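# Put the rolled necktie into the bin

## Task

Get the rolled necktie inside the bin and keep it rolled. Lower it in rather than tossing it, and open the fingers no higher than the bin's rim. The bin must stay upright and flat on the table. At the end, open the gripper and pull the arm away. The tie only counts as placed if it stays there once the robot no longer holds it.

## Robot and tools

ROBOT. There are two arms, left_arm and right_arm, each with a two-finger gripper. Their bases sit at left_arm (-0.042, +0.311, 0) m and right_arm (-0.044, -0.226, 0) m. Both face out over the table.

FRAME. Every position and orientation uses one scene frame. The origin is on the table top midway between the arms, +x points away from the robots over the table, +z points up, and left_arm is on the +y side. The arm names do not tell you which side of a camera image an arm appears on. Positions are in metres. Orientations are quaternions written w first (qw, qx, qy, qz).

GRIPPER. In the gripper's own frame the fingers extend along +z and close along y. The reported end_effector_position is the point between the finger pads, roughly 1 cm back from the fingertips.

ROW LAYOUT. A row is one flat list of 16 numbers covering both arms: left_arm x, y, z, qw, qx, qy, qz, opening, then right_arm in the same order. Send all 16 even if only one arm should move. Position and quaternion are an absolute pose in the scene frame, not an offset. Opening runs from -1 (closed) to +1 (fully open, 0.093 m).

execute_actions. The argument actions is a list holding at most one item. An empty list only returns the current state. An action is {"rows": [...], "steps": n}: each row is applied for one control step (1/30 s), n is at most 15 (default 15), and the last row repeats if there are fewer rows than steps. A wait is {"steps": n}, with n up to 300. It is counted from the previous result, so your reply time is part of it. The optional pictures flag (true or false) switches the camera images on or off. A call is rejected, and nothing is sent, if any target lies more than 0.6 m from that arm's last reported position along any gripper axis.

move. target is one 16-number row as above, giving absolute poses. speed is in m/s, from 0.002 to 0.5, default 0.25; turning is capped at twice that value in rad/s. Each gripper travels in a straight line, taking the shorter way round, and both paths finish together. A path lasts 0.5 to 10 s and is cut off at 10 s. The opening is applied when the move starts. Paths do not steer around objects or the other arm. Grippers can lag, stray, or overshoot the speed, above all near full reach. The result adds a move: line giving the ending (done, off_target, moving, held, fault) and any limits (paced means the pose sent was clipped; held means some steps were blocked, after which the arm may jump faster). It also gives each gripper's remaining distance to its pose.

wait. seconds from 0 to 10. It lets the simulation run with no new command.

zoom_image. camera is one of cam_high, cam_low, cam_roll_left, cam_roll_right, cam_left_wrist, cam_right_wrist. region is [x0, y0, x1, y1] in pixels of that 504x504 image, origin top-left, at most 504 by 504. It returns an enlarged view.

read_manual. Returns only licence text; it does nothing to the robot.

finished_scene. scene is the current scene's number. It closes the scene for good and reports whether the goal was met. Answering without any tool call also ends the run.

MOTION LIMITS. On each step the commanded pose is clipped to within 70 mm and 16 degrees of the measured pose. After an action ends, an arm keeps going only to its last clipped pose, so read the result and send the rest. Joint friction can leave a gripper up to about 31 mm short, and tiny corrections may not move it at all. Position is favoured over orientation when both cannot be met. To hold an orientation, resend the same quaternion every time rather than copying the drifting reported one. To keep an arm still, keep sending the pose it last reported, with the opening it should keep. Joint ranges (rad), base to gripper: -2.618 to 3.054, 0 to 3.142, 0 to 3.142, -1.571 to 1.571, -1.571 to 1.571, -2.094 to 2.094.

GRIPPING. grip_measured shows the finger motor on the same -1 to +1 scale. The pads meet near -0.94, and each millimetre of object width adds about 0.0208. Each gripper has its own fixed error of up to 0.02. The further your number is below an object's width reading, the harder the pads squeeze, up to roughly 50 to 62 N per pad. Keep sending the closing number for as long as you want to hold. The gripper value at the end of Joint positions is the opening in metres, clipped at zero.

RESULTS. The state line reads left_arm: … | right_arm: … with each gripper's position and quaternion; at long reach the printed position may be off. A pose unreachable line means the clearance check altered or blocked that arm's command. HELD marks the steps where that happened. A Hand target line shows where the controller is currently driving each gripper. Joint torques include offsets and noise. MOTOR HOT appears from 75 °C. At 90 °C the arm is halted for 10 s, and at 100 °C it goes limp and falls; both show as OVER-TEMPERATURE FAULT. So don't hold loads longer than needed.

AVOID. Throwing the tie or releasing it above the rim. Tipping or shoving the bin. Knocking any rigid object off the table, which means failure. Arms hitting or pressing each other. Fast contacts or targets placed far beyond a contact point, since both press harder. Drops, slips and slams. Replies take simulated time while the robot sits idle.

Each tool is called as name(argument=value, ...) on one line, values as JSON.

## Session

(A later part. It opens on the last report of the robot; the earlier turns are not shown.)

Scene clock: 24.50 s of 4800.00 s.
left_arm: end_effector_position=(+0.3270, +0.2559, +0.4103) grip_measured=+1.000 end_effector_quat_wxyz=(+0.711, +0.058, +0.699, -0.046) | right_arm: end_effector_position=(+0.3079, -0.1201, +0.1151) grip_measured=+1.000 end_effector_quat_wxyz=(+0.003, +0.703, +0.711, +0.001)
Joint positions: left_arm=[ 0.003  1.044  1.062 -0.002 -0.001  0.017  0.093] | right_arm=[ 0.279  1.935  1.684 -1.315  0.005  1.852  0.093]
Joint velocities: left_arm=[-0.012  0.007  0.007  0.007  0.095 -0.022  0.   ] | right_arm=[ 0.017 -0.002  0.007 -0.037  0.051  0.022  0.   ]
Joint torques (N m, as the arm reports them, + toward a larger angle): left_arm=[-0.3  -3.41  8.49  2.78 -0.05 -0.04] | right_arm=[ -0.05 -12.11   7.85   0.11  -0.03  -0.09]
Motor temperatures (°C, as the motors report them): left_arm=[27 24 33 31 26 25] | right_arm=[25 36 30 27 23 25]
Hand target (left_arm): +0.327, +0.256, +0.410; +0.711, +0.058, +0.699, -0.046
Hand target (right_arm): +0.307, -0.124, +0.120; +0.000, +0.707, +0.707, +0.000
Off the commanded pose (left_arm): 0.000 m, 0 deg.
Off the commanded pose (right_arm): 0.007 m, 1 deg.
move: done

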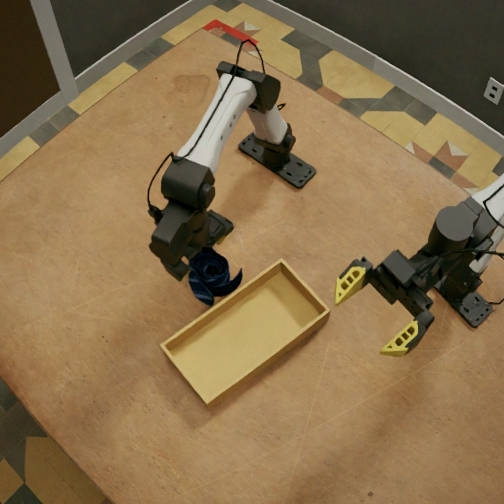

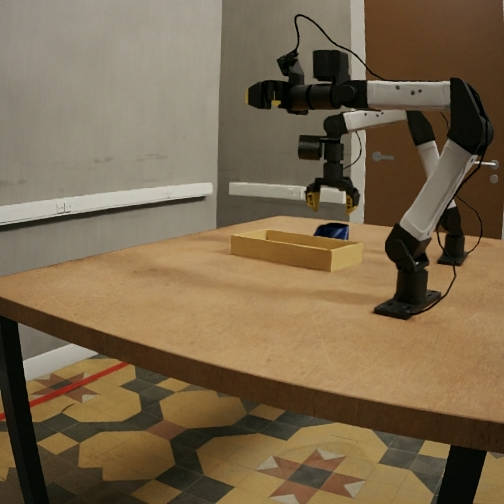

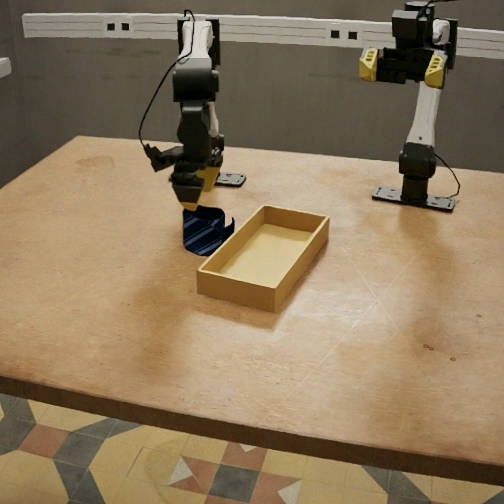

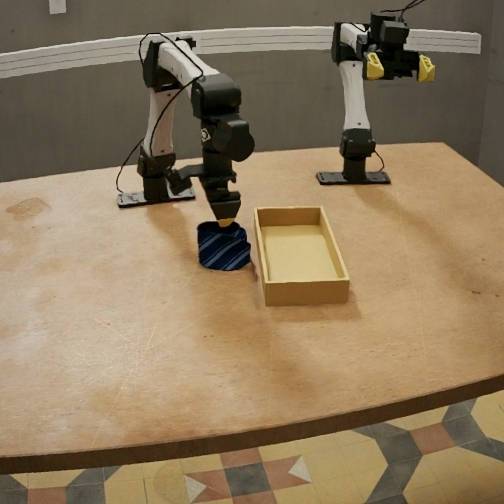

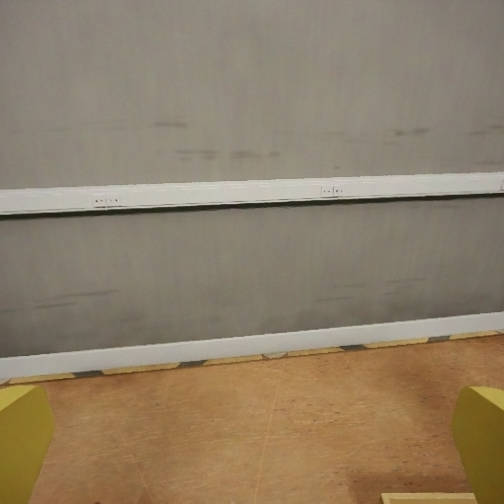

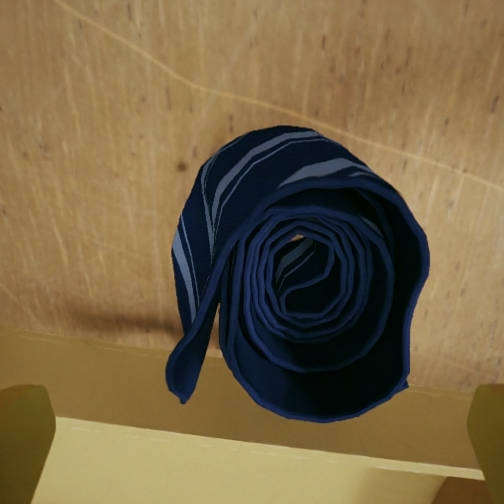

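move(target=[0.327,0.256,0.41,0.711,0.058,0.699,-0.046,1,0.295,-0.124,0.11,0,0.707,0.707,0,1], speed=0.05)

move(target=[0.327,0.256,0.41,0.711,0.058,0.699,-0.046,1,0.296,-0.124,0.03,0,0.707,0.707,0,1], speed=0.1)

move(target=[0.327,0.256,0.41,0.711,0.058,0.699,-0.046,1,0.296,-0.124,0.03,0,0.707,0.707,0,-0.2])

move(target=[0.327,0.256,0.41,0.711,0.058,0.699,-0.046,1,0.296,-0.124,0.14,0,0.707,0.707,0,-0.2], speed=0.12)

Scene clock: 28.63 s of 4800.00 s.
left_arm: end_effector_position=(+0.3270, +0.2559, +0.4103) grip_measured=+1.000 end_effector_quat_wxyz=(+0.711, +0.058, +0.699, -0.046) | right_arm: end_effector_position=(+0.2947, -0.1241, +0.1110) grip_measured=+1.000 end_effector_quat_wxyz=(-0.001, +0.704, +0.710, -0.008)
Joint positions: left_arm=[ 0.003  1.044  1.062 -0.002 -0.001  0.017  0.093] | right_arm=[ 0.279  1.899  1.619 -1.306  0.005  1.855  0.093]
Joint velocities: left_arm=[-0.002 -0.012  0.002  0.022 -0.051 -0.037  0.   ] | right_arm=[ 0.012  0.022  0.002 -0.022 -0.022  0.037  0.   ]
Joint torques (N m, as the arm reports them, + toward a larger angle): left_arm=[-0.32 -3.42  8.51  2.77 -0.06 -0.03] | right_arm=[  0.31 -12.44   5.55   0.45  -0.06  -0.11]
Motor temperatures (°C, as the motors report them): left_arm=[27 24 33 31 26 25] | right_arm=[25 36 31 27 23 25]
Hand target (left_arm): +0.327, +0.256, +0.410; +0.711, +0.058, +0.699, -0.046
Hand target (right_arm): +0.295, -0.124, +0.110; -0.000, +0.707, +0.707, -0.000
Off the commanded pose (left_arm): 0.000 m, 0 deg.
Off the commanded pose (right_arm): 0.001 m, 1 deg.
After step 90, 0.43 s passed at rest.
move: done

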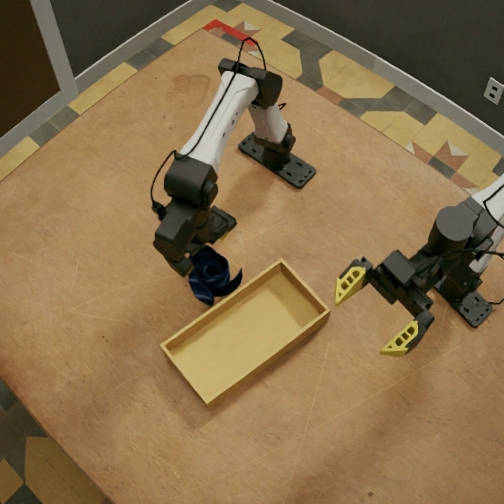

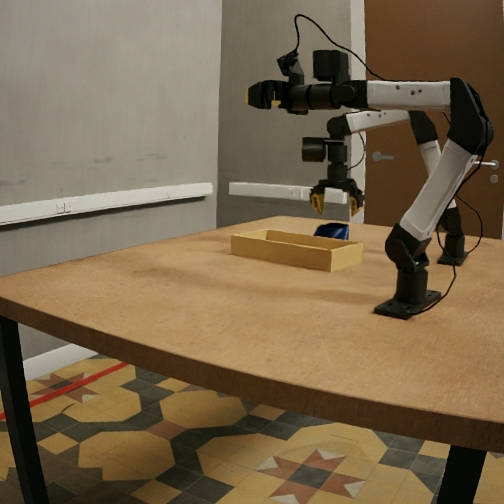

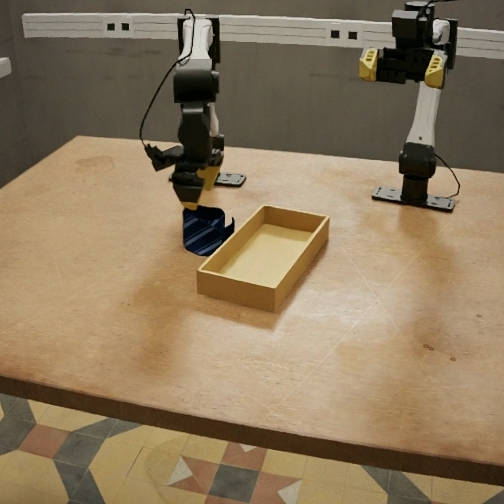

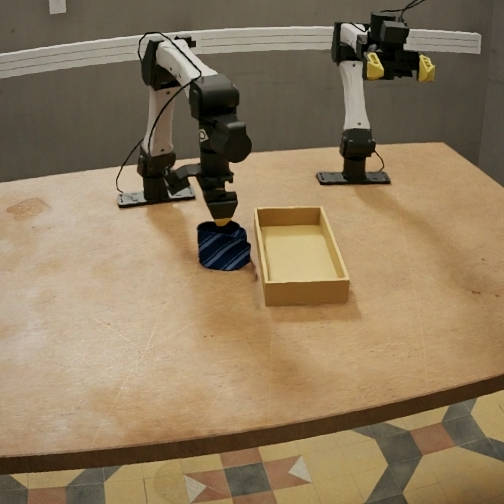

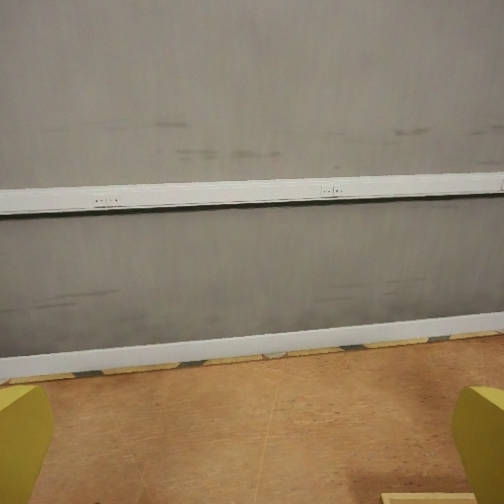

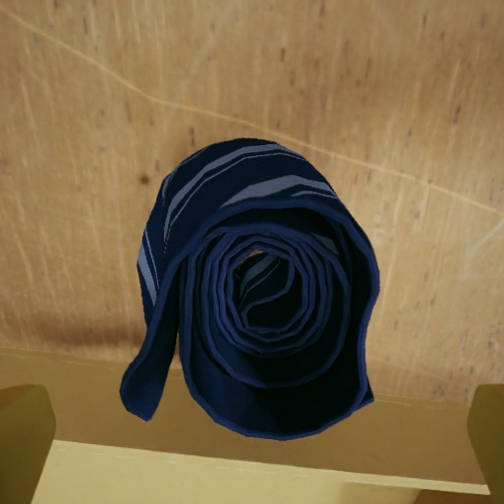

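Scene clock: 30.00 s of 4800.00 s.
left_arm: end_effector_position=(+0.3270, +0.2559, +0.4103) grip_measured=+1.000 end_effector_quat_wxyz=(+0.711, +0.058, +0.699, -0.046) | right_arm: end_effector_position=(+0.2962, -0.1236, +0.0377) grip_measured=+1.000 end_effector_quat_wxyz=(+0.004, +0.704, +0.710, +0.002)
Joint positions: left_arm=[ 0.003  1.044  1.062 -0.002 -0.001  0.017  0.093] | right_arm=[ 0.279  1.936  1.372 -1.001  0.005  1.855  0.093]
Joint velocities: left_arm=[-0.022  0.002 -0.022  0.022 -0.051 -0.051  0.   ] | right_arm=[ 0.002  0.007 -0.017 -0.037 -0.037 -0.066  0.   ]
Joint torques (N m, as the arm reports them, + toward a larger angle): left_arm=[-0.32 -3.42  8.5   2.77 -0.06 -0.04] | right_arm=[  0.2  -10.54   5.55   0.43  -0.03   0.01]
Motor temperatures (°C, as the motors report them): left_arm=[27 25 34 31 26 25] | right_arm=[25 37 31 27 23 25]
Hand target (left_arm): +0.327, +0.256, +0.410; +0.711, +0.058, +0.699, -0.046
Hand target (right_arm): +0.295, -0.124, +0.030; -0.000, +0.707, +0.707, -0.000
Off the commanded pose (left_arm): 0.000 m, 0 deg.
Off the commanded pose (right_arm): 0.008 m, 1 deg.
move: done

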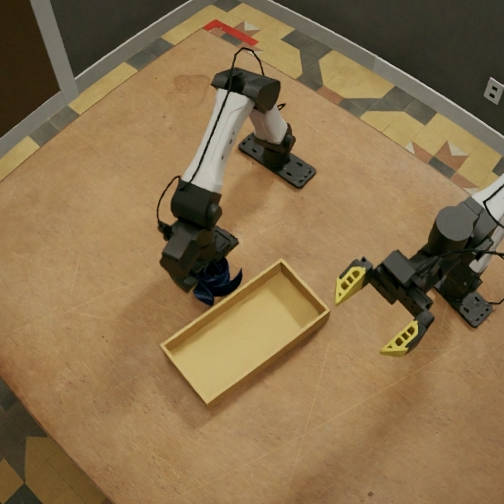

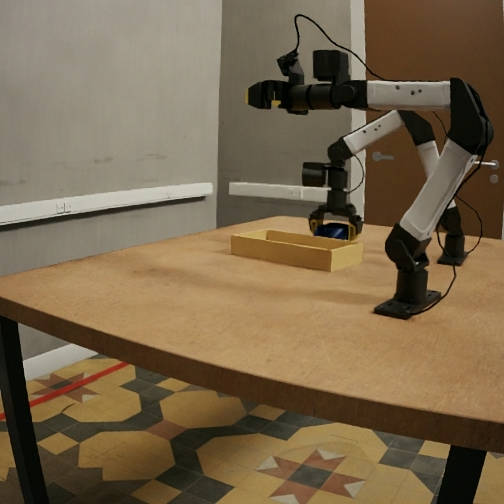

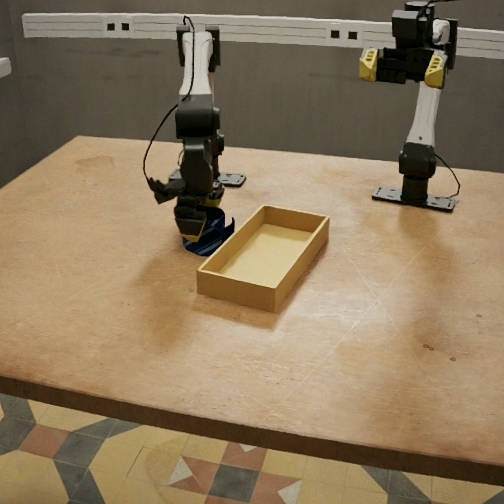

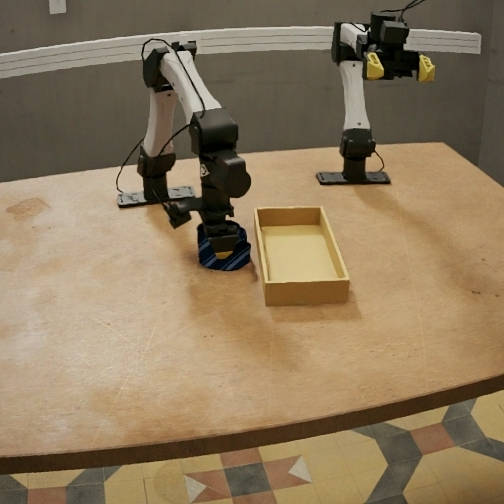

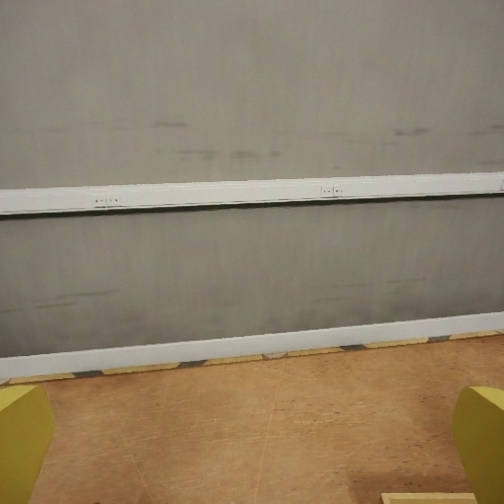

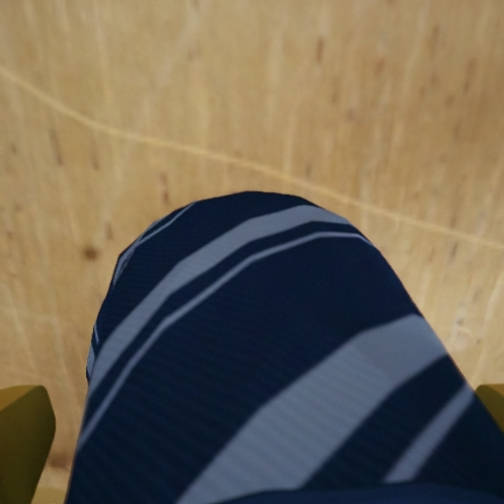

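Scene clock: 30.70 s of 4800.00 s.
left_arm: end_effector_position=(+0.3270, +0.2559, +0.4103) grip_measured=+1.000 end_effector_quat_wxyz=(+0.711, +0.058, +0.699, -0.046) | right_arm: end_effector_position=(+0.2963, -0.1235, +0.0377) grip_measured=-0.190 end_effector_quat_wxyz=(+0.004, +0.704, +0.710, +0.002)
Joint positions: left_arm=[ 0.003  1.044  1.062 -0.002 -0.001  0.017  0.093] | right_arm=[ 0.279  1.936  1.372 -1.     0.005  1.856  0.036]
Joint velocities: left_arm=[-0.007  0.007 -0.012 -0.051  0.037 -0.081  0.   ] | right_arm=[-0.007 -0.007 -0.007  0.007  0.022 -0.022 -0.   ]
Joint torques (N m, as the arm reports them, + toward a larger angle): left_arm=[-0.31 -3.42  8.51  2.78 -0.05 -0.03] | right_arm=[  0.33 -10.13   5.62   0.5   -0.01  -0.05]
Motor temperatures (°C, as the motors report them): left_arm=[27 25 34 31 26 25] | right_arm=[25 37 31 27 23 25]
Hand target (left_arm): +0.327, +0.256, +0.410; +0.711, +0.058, +0.699, -0.046
Hand target (right_arm): +0.296, -0.124, +0.030; -0.000, +0.707, +0.707, -0.000
Off the commanded pose (left_arm): 0.000 m, 0 deg.
Off the commanded pose (right_arm): 0.008 m, 1 deg.
move: done

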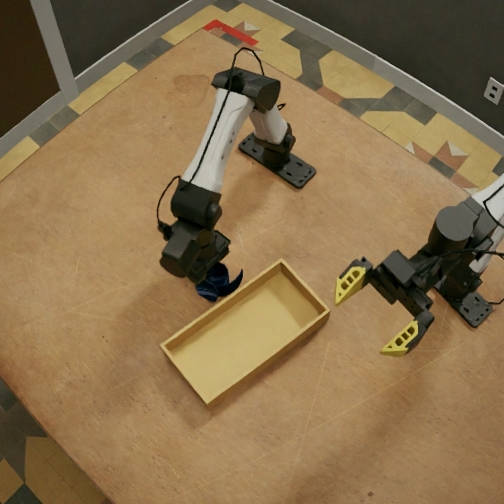

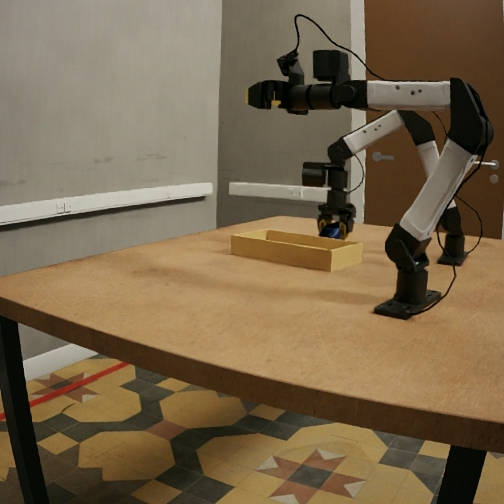

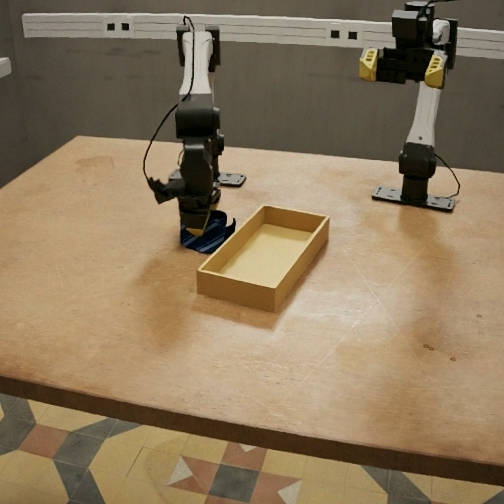

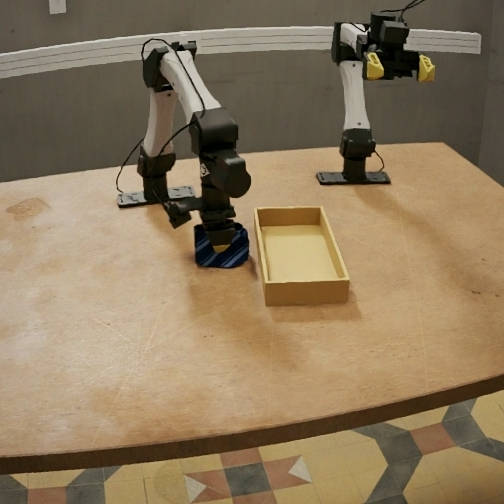

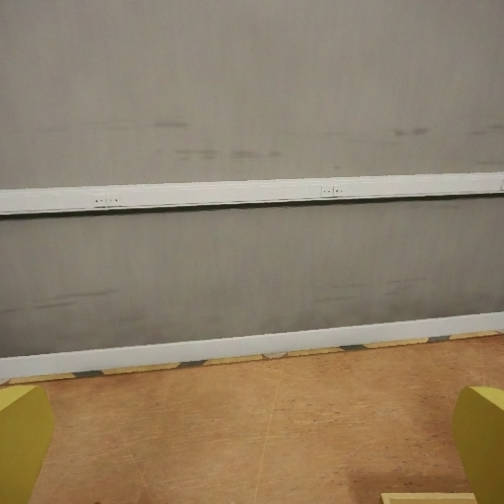

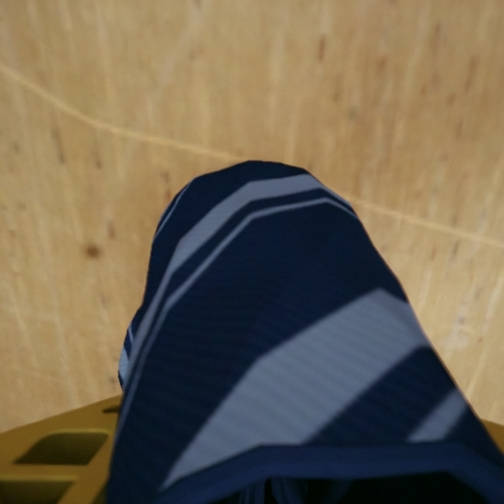

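Scene clock: 32.17 s of 4800.00 s.
left_arm: end_effector_position=(+0.3270, +0.2559, +0.4103) grip_measured=+1.000 end_effector_quat_wxyz=(+0.711, +0.058, +0.699, -0.046) | right_arm: end_effector_position=(+0.2989, -0.1227, +0.1341) grip_measured=-0.190 end_effector_quat_wxyz=(+0.002, +0.704, +0.710, -0.000)
Joint positions: left_arm=[ 0.003  1.044  1.062 -0.002 -0.001  0.017  0.093] | right_arm=[ 0.279  1.902  1.714 -1.382  0.005  1.856  0.036]
Joint velocities: left_arm=[ 0.007  0.022  0.002 -0.066 -0.007 -0.022  0.   ] | right_arm=[ 0.007 -0.007  0.007 -0.051 -0.007  0.007 -0.001]
Joint torques (N m, as the arm reports them, + toward a larger angle): left_arm=[-0.3  -3.39  8.5   2.77 -0.05 -0.03] | right_arm=[  0.04 -11.79   7.99   0.09   0.03  -0.02]
Motor temperatures (°C, as the motors report them): left_arm=[27 25 34 31 26 25] | right_arm=[25 37 31 27 23 25]
Hand target (left_arm): +0.327, +0.256, +0.410; +0.711, +0.058, +0.699, -0.046
Hand target (right_arm): +0.297, -0.124, +0.140; +0.000, +0.707, +0.707, +0.000
Off the commanded pose (left_arm): 0.000 m, 0 deg.
Off the commanded pose (right_arm): 0.007 m, 1 deg.
move: done

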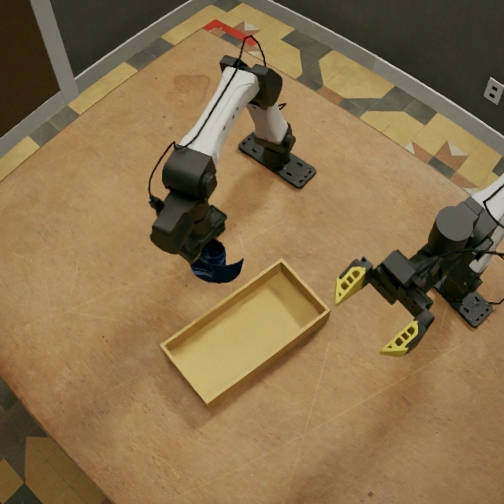

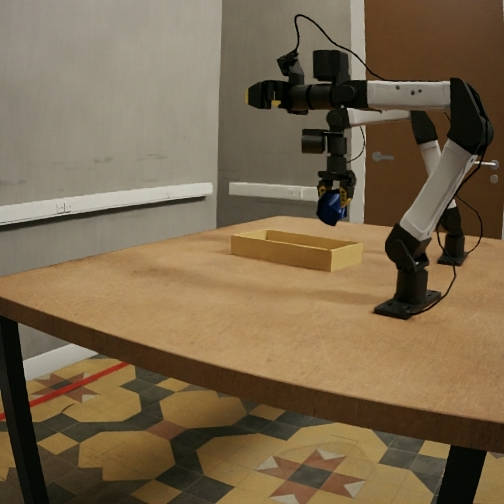

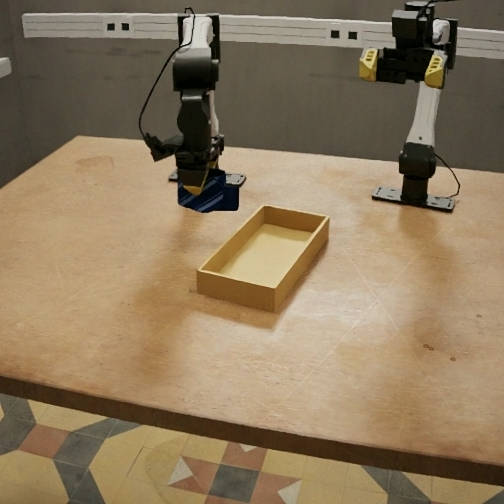

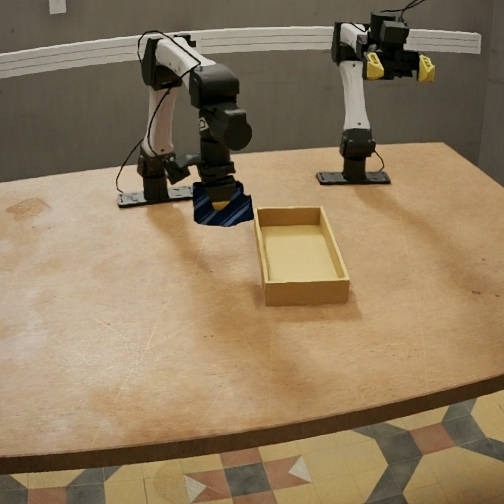

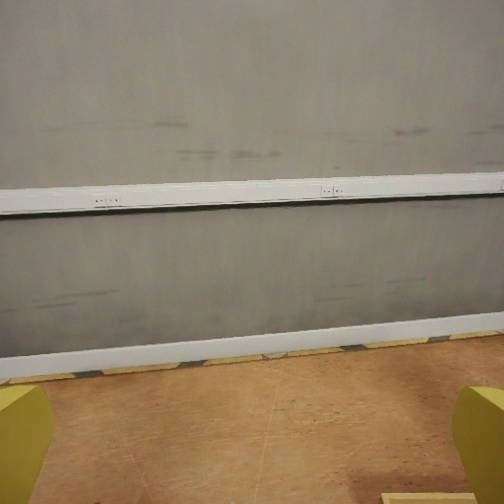

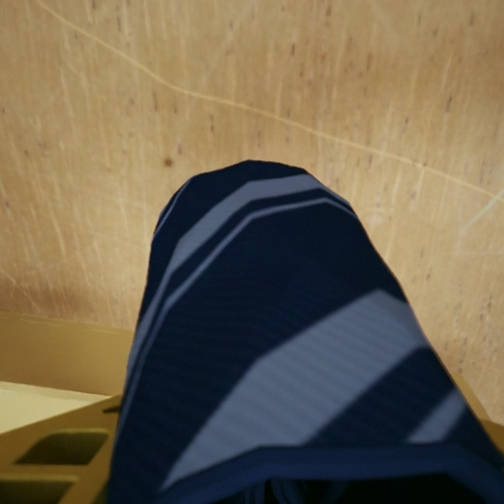

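Rotate back so it lies along the bin.

move(target=[0.327,0.256,0.41,0.711,0.058,0.699,-0.046,1,0.34,0.035,0.14,0,0,1,0,-0.2], speed=0.3)

move(target=[0.327,0.256,0.41,0.711,0.058,0.699,-0.046,1,0.34,0.035,0.045,0,0,1,0,-0.2], speed=0.1)

Scene clock: 38.73 s of 4800.00 s.
left_arm: end_effector_position=(+0.3270, +0.2559, +0.4103) grip_measured=+1.000 end_effector_quat_wxyz=(+0.711, +0.058, +0.699, -0.046) | right_arm: end_effector_position=(+0.3419, +0.0319, +0.1408) grip_measured=-0.190 end_effector_quat_wxyz=(+0.039, +0.010, +0.999, +0.024)
Joint positions: left_arm=[ 0.003  1.044  1.062 -0.002 -0.001  0.017  0.093] | right_arm=[ 0.576  2.331  2.403 -1.552  0.005  0.61   0.036]
Joint velocities: left_arm=[ 0.007 -0.002 -0.017 -0.022  0.022 -0.051  0.   ] | right_arm=[ 0.012  0.017  0.002 -0.037 -0.022 -0.022 -0.001]
Joint torques (N m, as the arm reports them, + toward a larger angle): left_arm=[-0.29 -3.4   8.5   2.77 -0.06 -0.03] | right_arm=[  1.19 -14.21   8.13   0.36  -0.02  -0.16]
Motor temperatures (°C, as the motors report them): left_arm=[27 25 34 32 26 25] | right_arm=[25 38 32 27 23 25]
Hand target (left_arm): +0.327, +0.256, +0.410; +0.711, +0.058, +0.699, -0.046
Hand target (right_arm): +0.339, +0.035, +0.139; +0.033, +0.001, +0.999, +0.020
Off the commanded pose (left_arm): 0.000 m, 0 deg.
Off the commanded pose (right_arm): 0.004 m, 5 deg.
joint sent to its limit (right arm) — the command would take joint 4 (wrist pitch) past its lower limit, so that joint was sent only as far as its limit.
After step 90, 0.40 s passed at rest.
move: off_target (right_arm)

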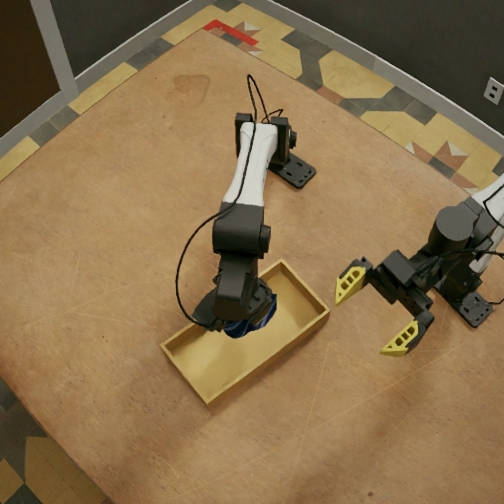

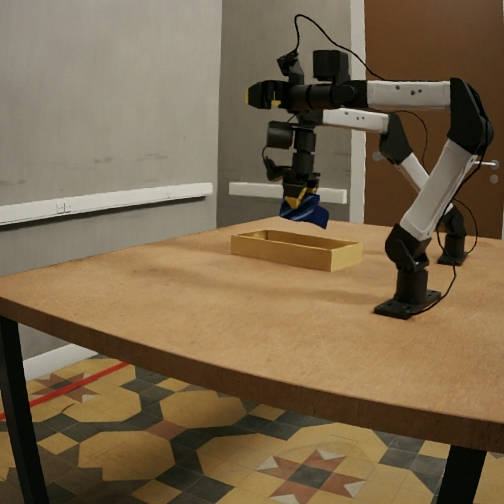

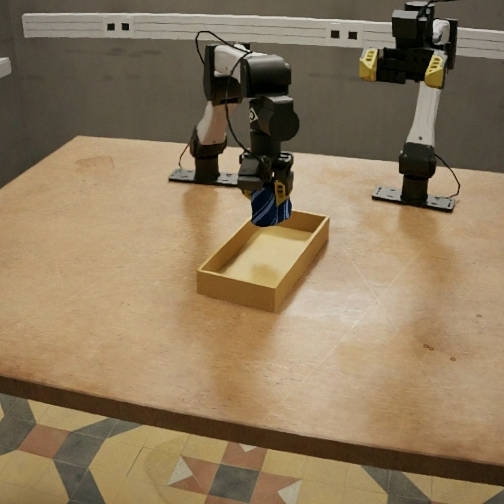

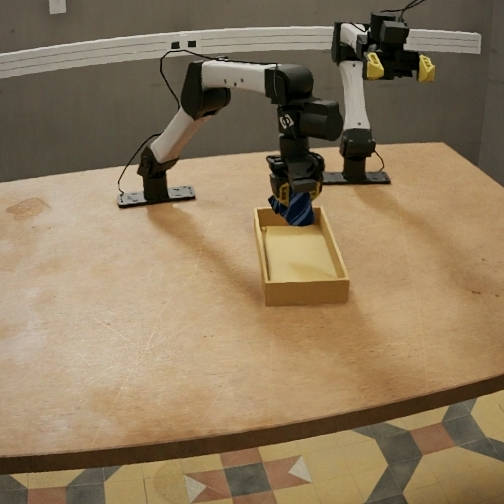

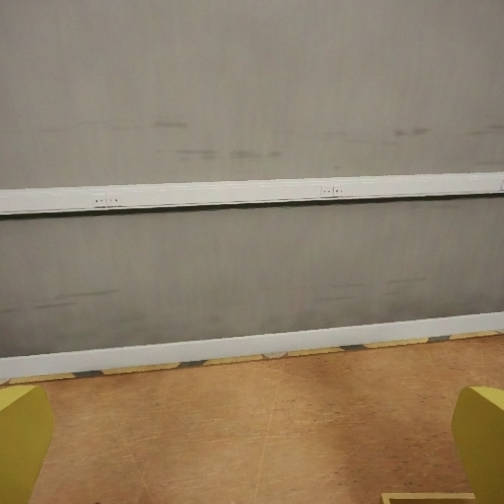

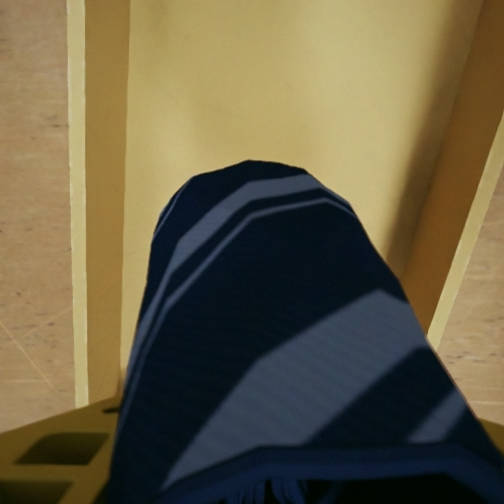

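Scene clock: 40.17 s of 4800.00 s.
left_arm: end_effector_position=(+0.3270, +0.2559, +0.4103) grip_measured=+1.000 end_effector_quat_wxyz=(+0.711, +0.058, +0.699, -0.046) | right_arm: end_effector_position=(+0.3398, +0.0304, +0.0511) grip_measured=-0.190 end_effector_quat_wxyz=(+0.000, +0.006, +1.000, -0.003)
Joint positions: left_arm=[ 0.003  1.044  1.062 -0.002 -0.001  0.017  0.093] | right_arm=[ 0.576  2.372  2.118 -1.318  0.005  0.602  0.036]
Joint velocities: left_arm=[-0.027  0.002 -0.022  0.022  0.007  0.022  0.   ] | right_arm=[ 0.002  0.007  0.002 -0.066 -0.022  0.037 -0.   ]
Joint torques (N m, as the arm reports them, + toward a larger angle): left_arm=[-0.28 -3.4   8.51  2.78 -0.06 -0.04] | right_arm=[  1.21 -15.46   5.92   0.51  -0.04  -0.11]
Motor temperatures (°C, as the motors report them): left_arm=[27 25 35 32 26 25] | right_arm=[25 39 32 27 23 25]
Hand target (left_arm): +0.327, +0.256, +0.410; +0.711, +0.058, +0.699, -0.046
Hand target (right_arm): +0.339, +0.034, +0.045; +0.000, -0.000, +1.000, -0.001
Off the commanded pose (left_arm): 0.000 m, 0 deg.
Off the commanded pose (right_arm): 0.008 m, 1 deg.
move: done

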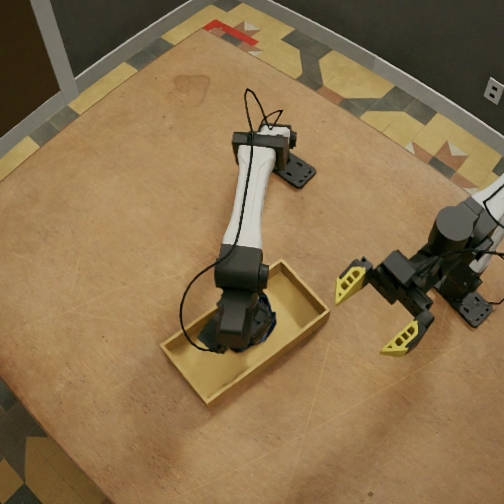

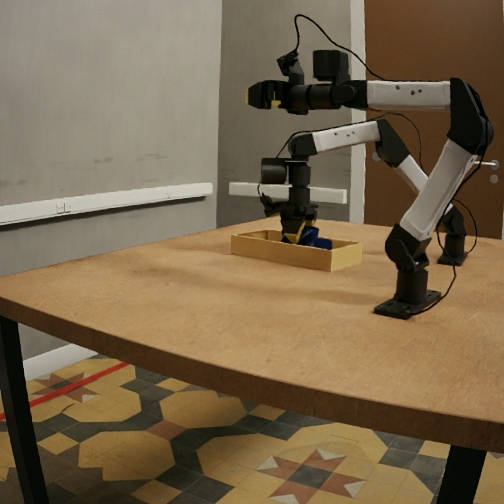

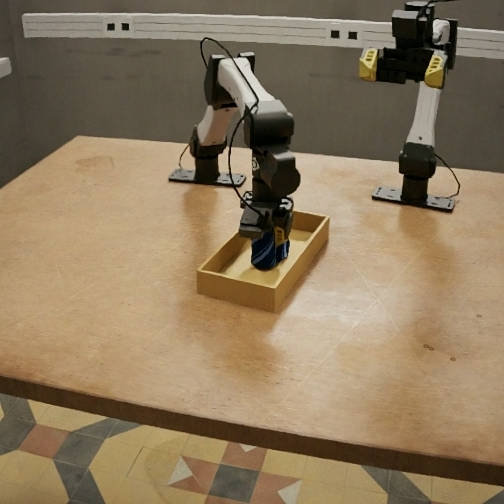

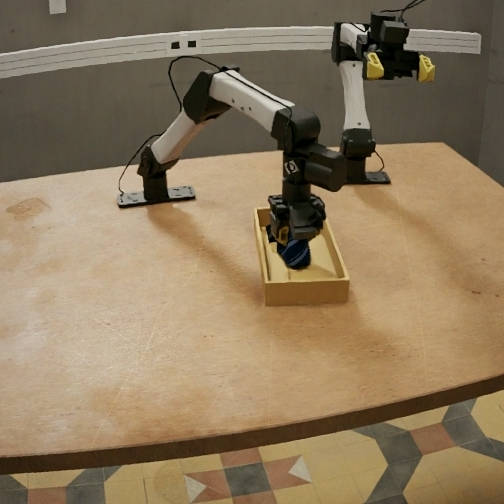

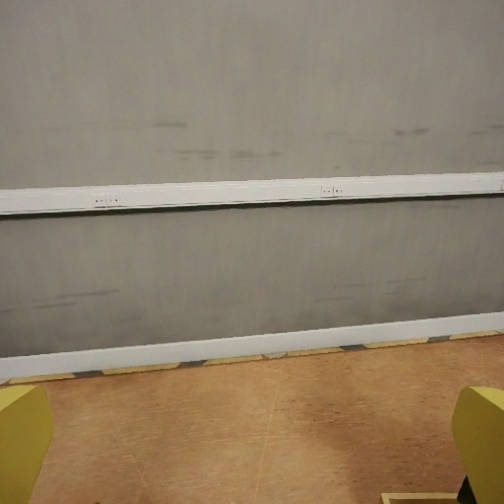

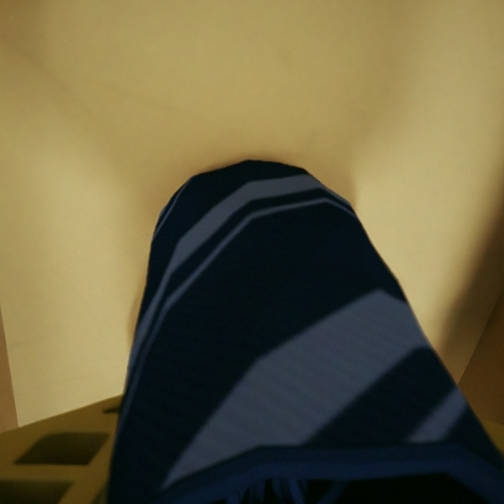

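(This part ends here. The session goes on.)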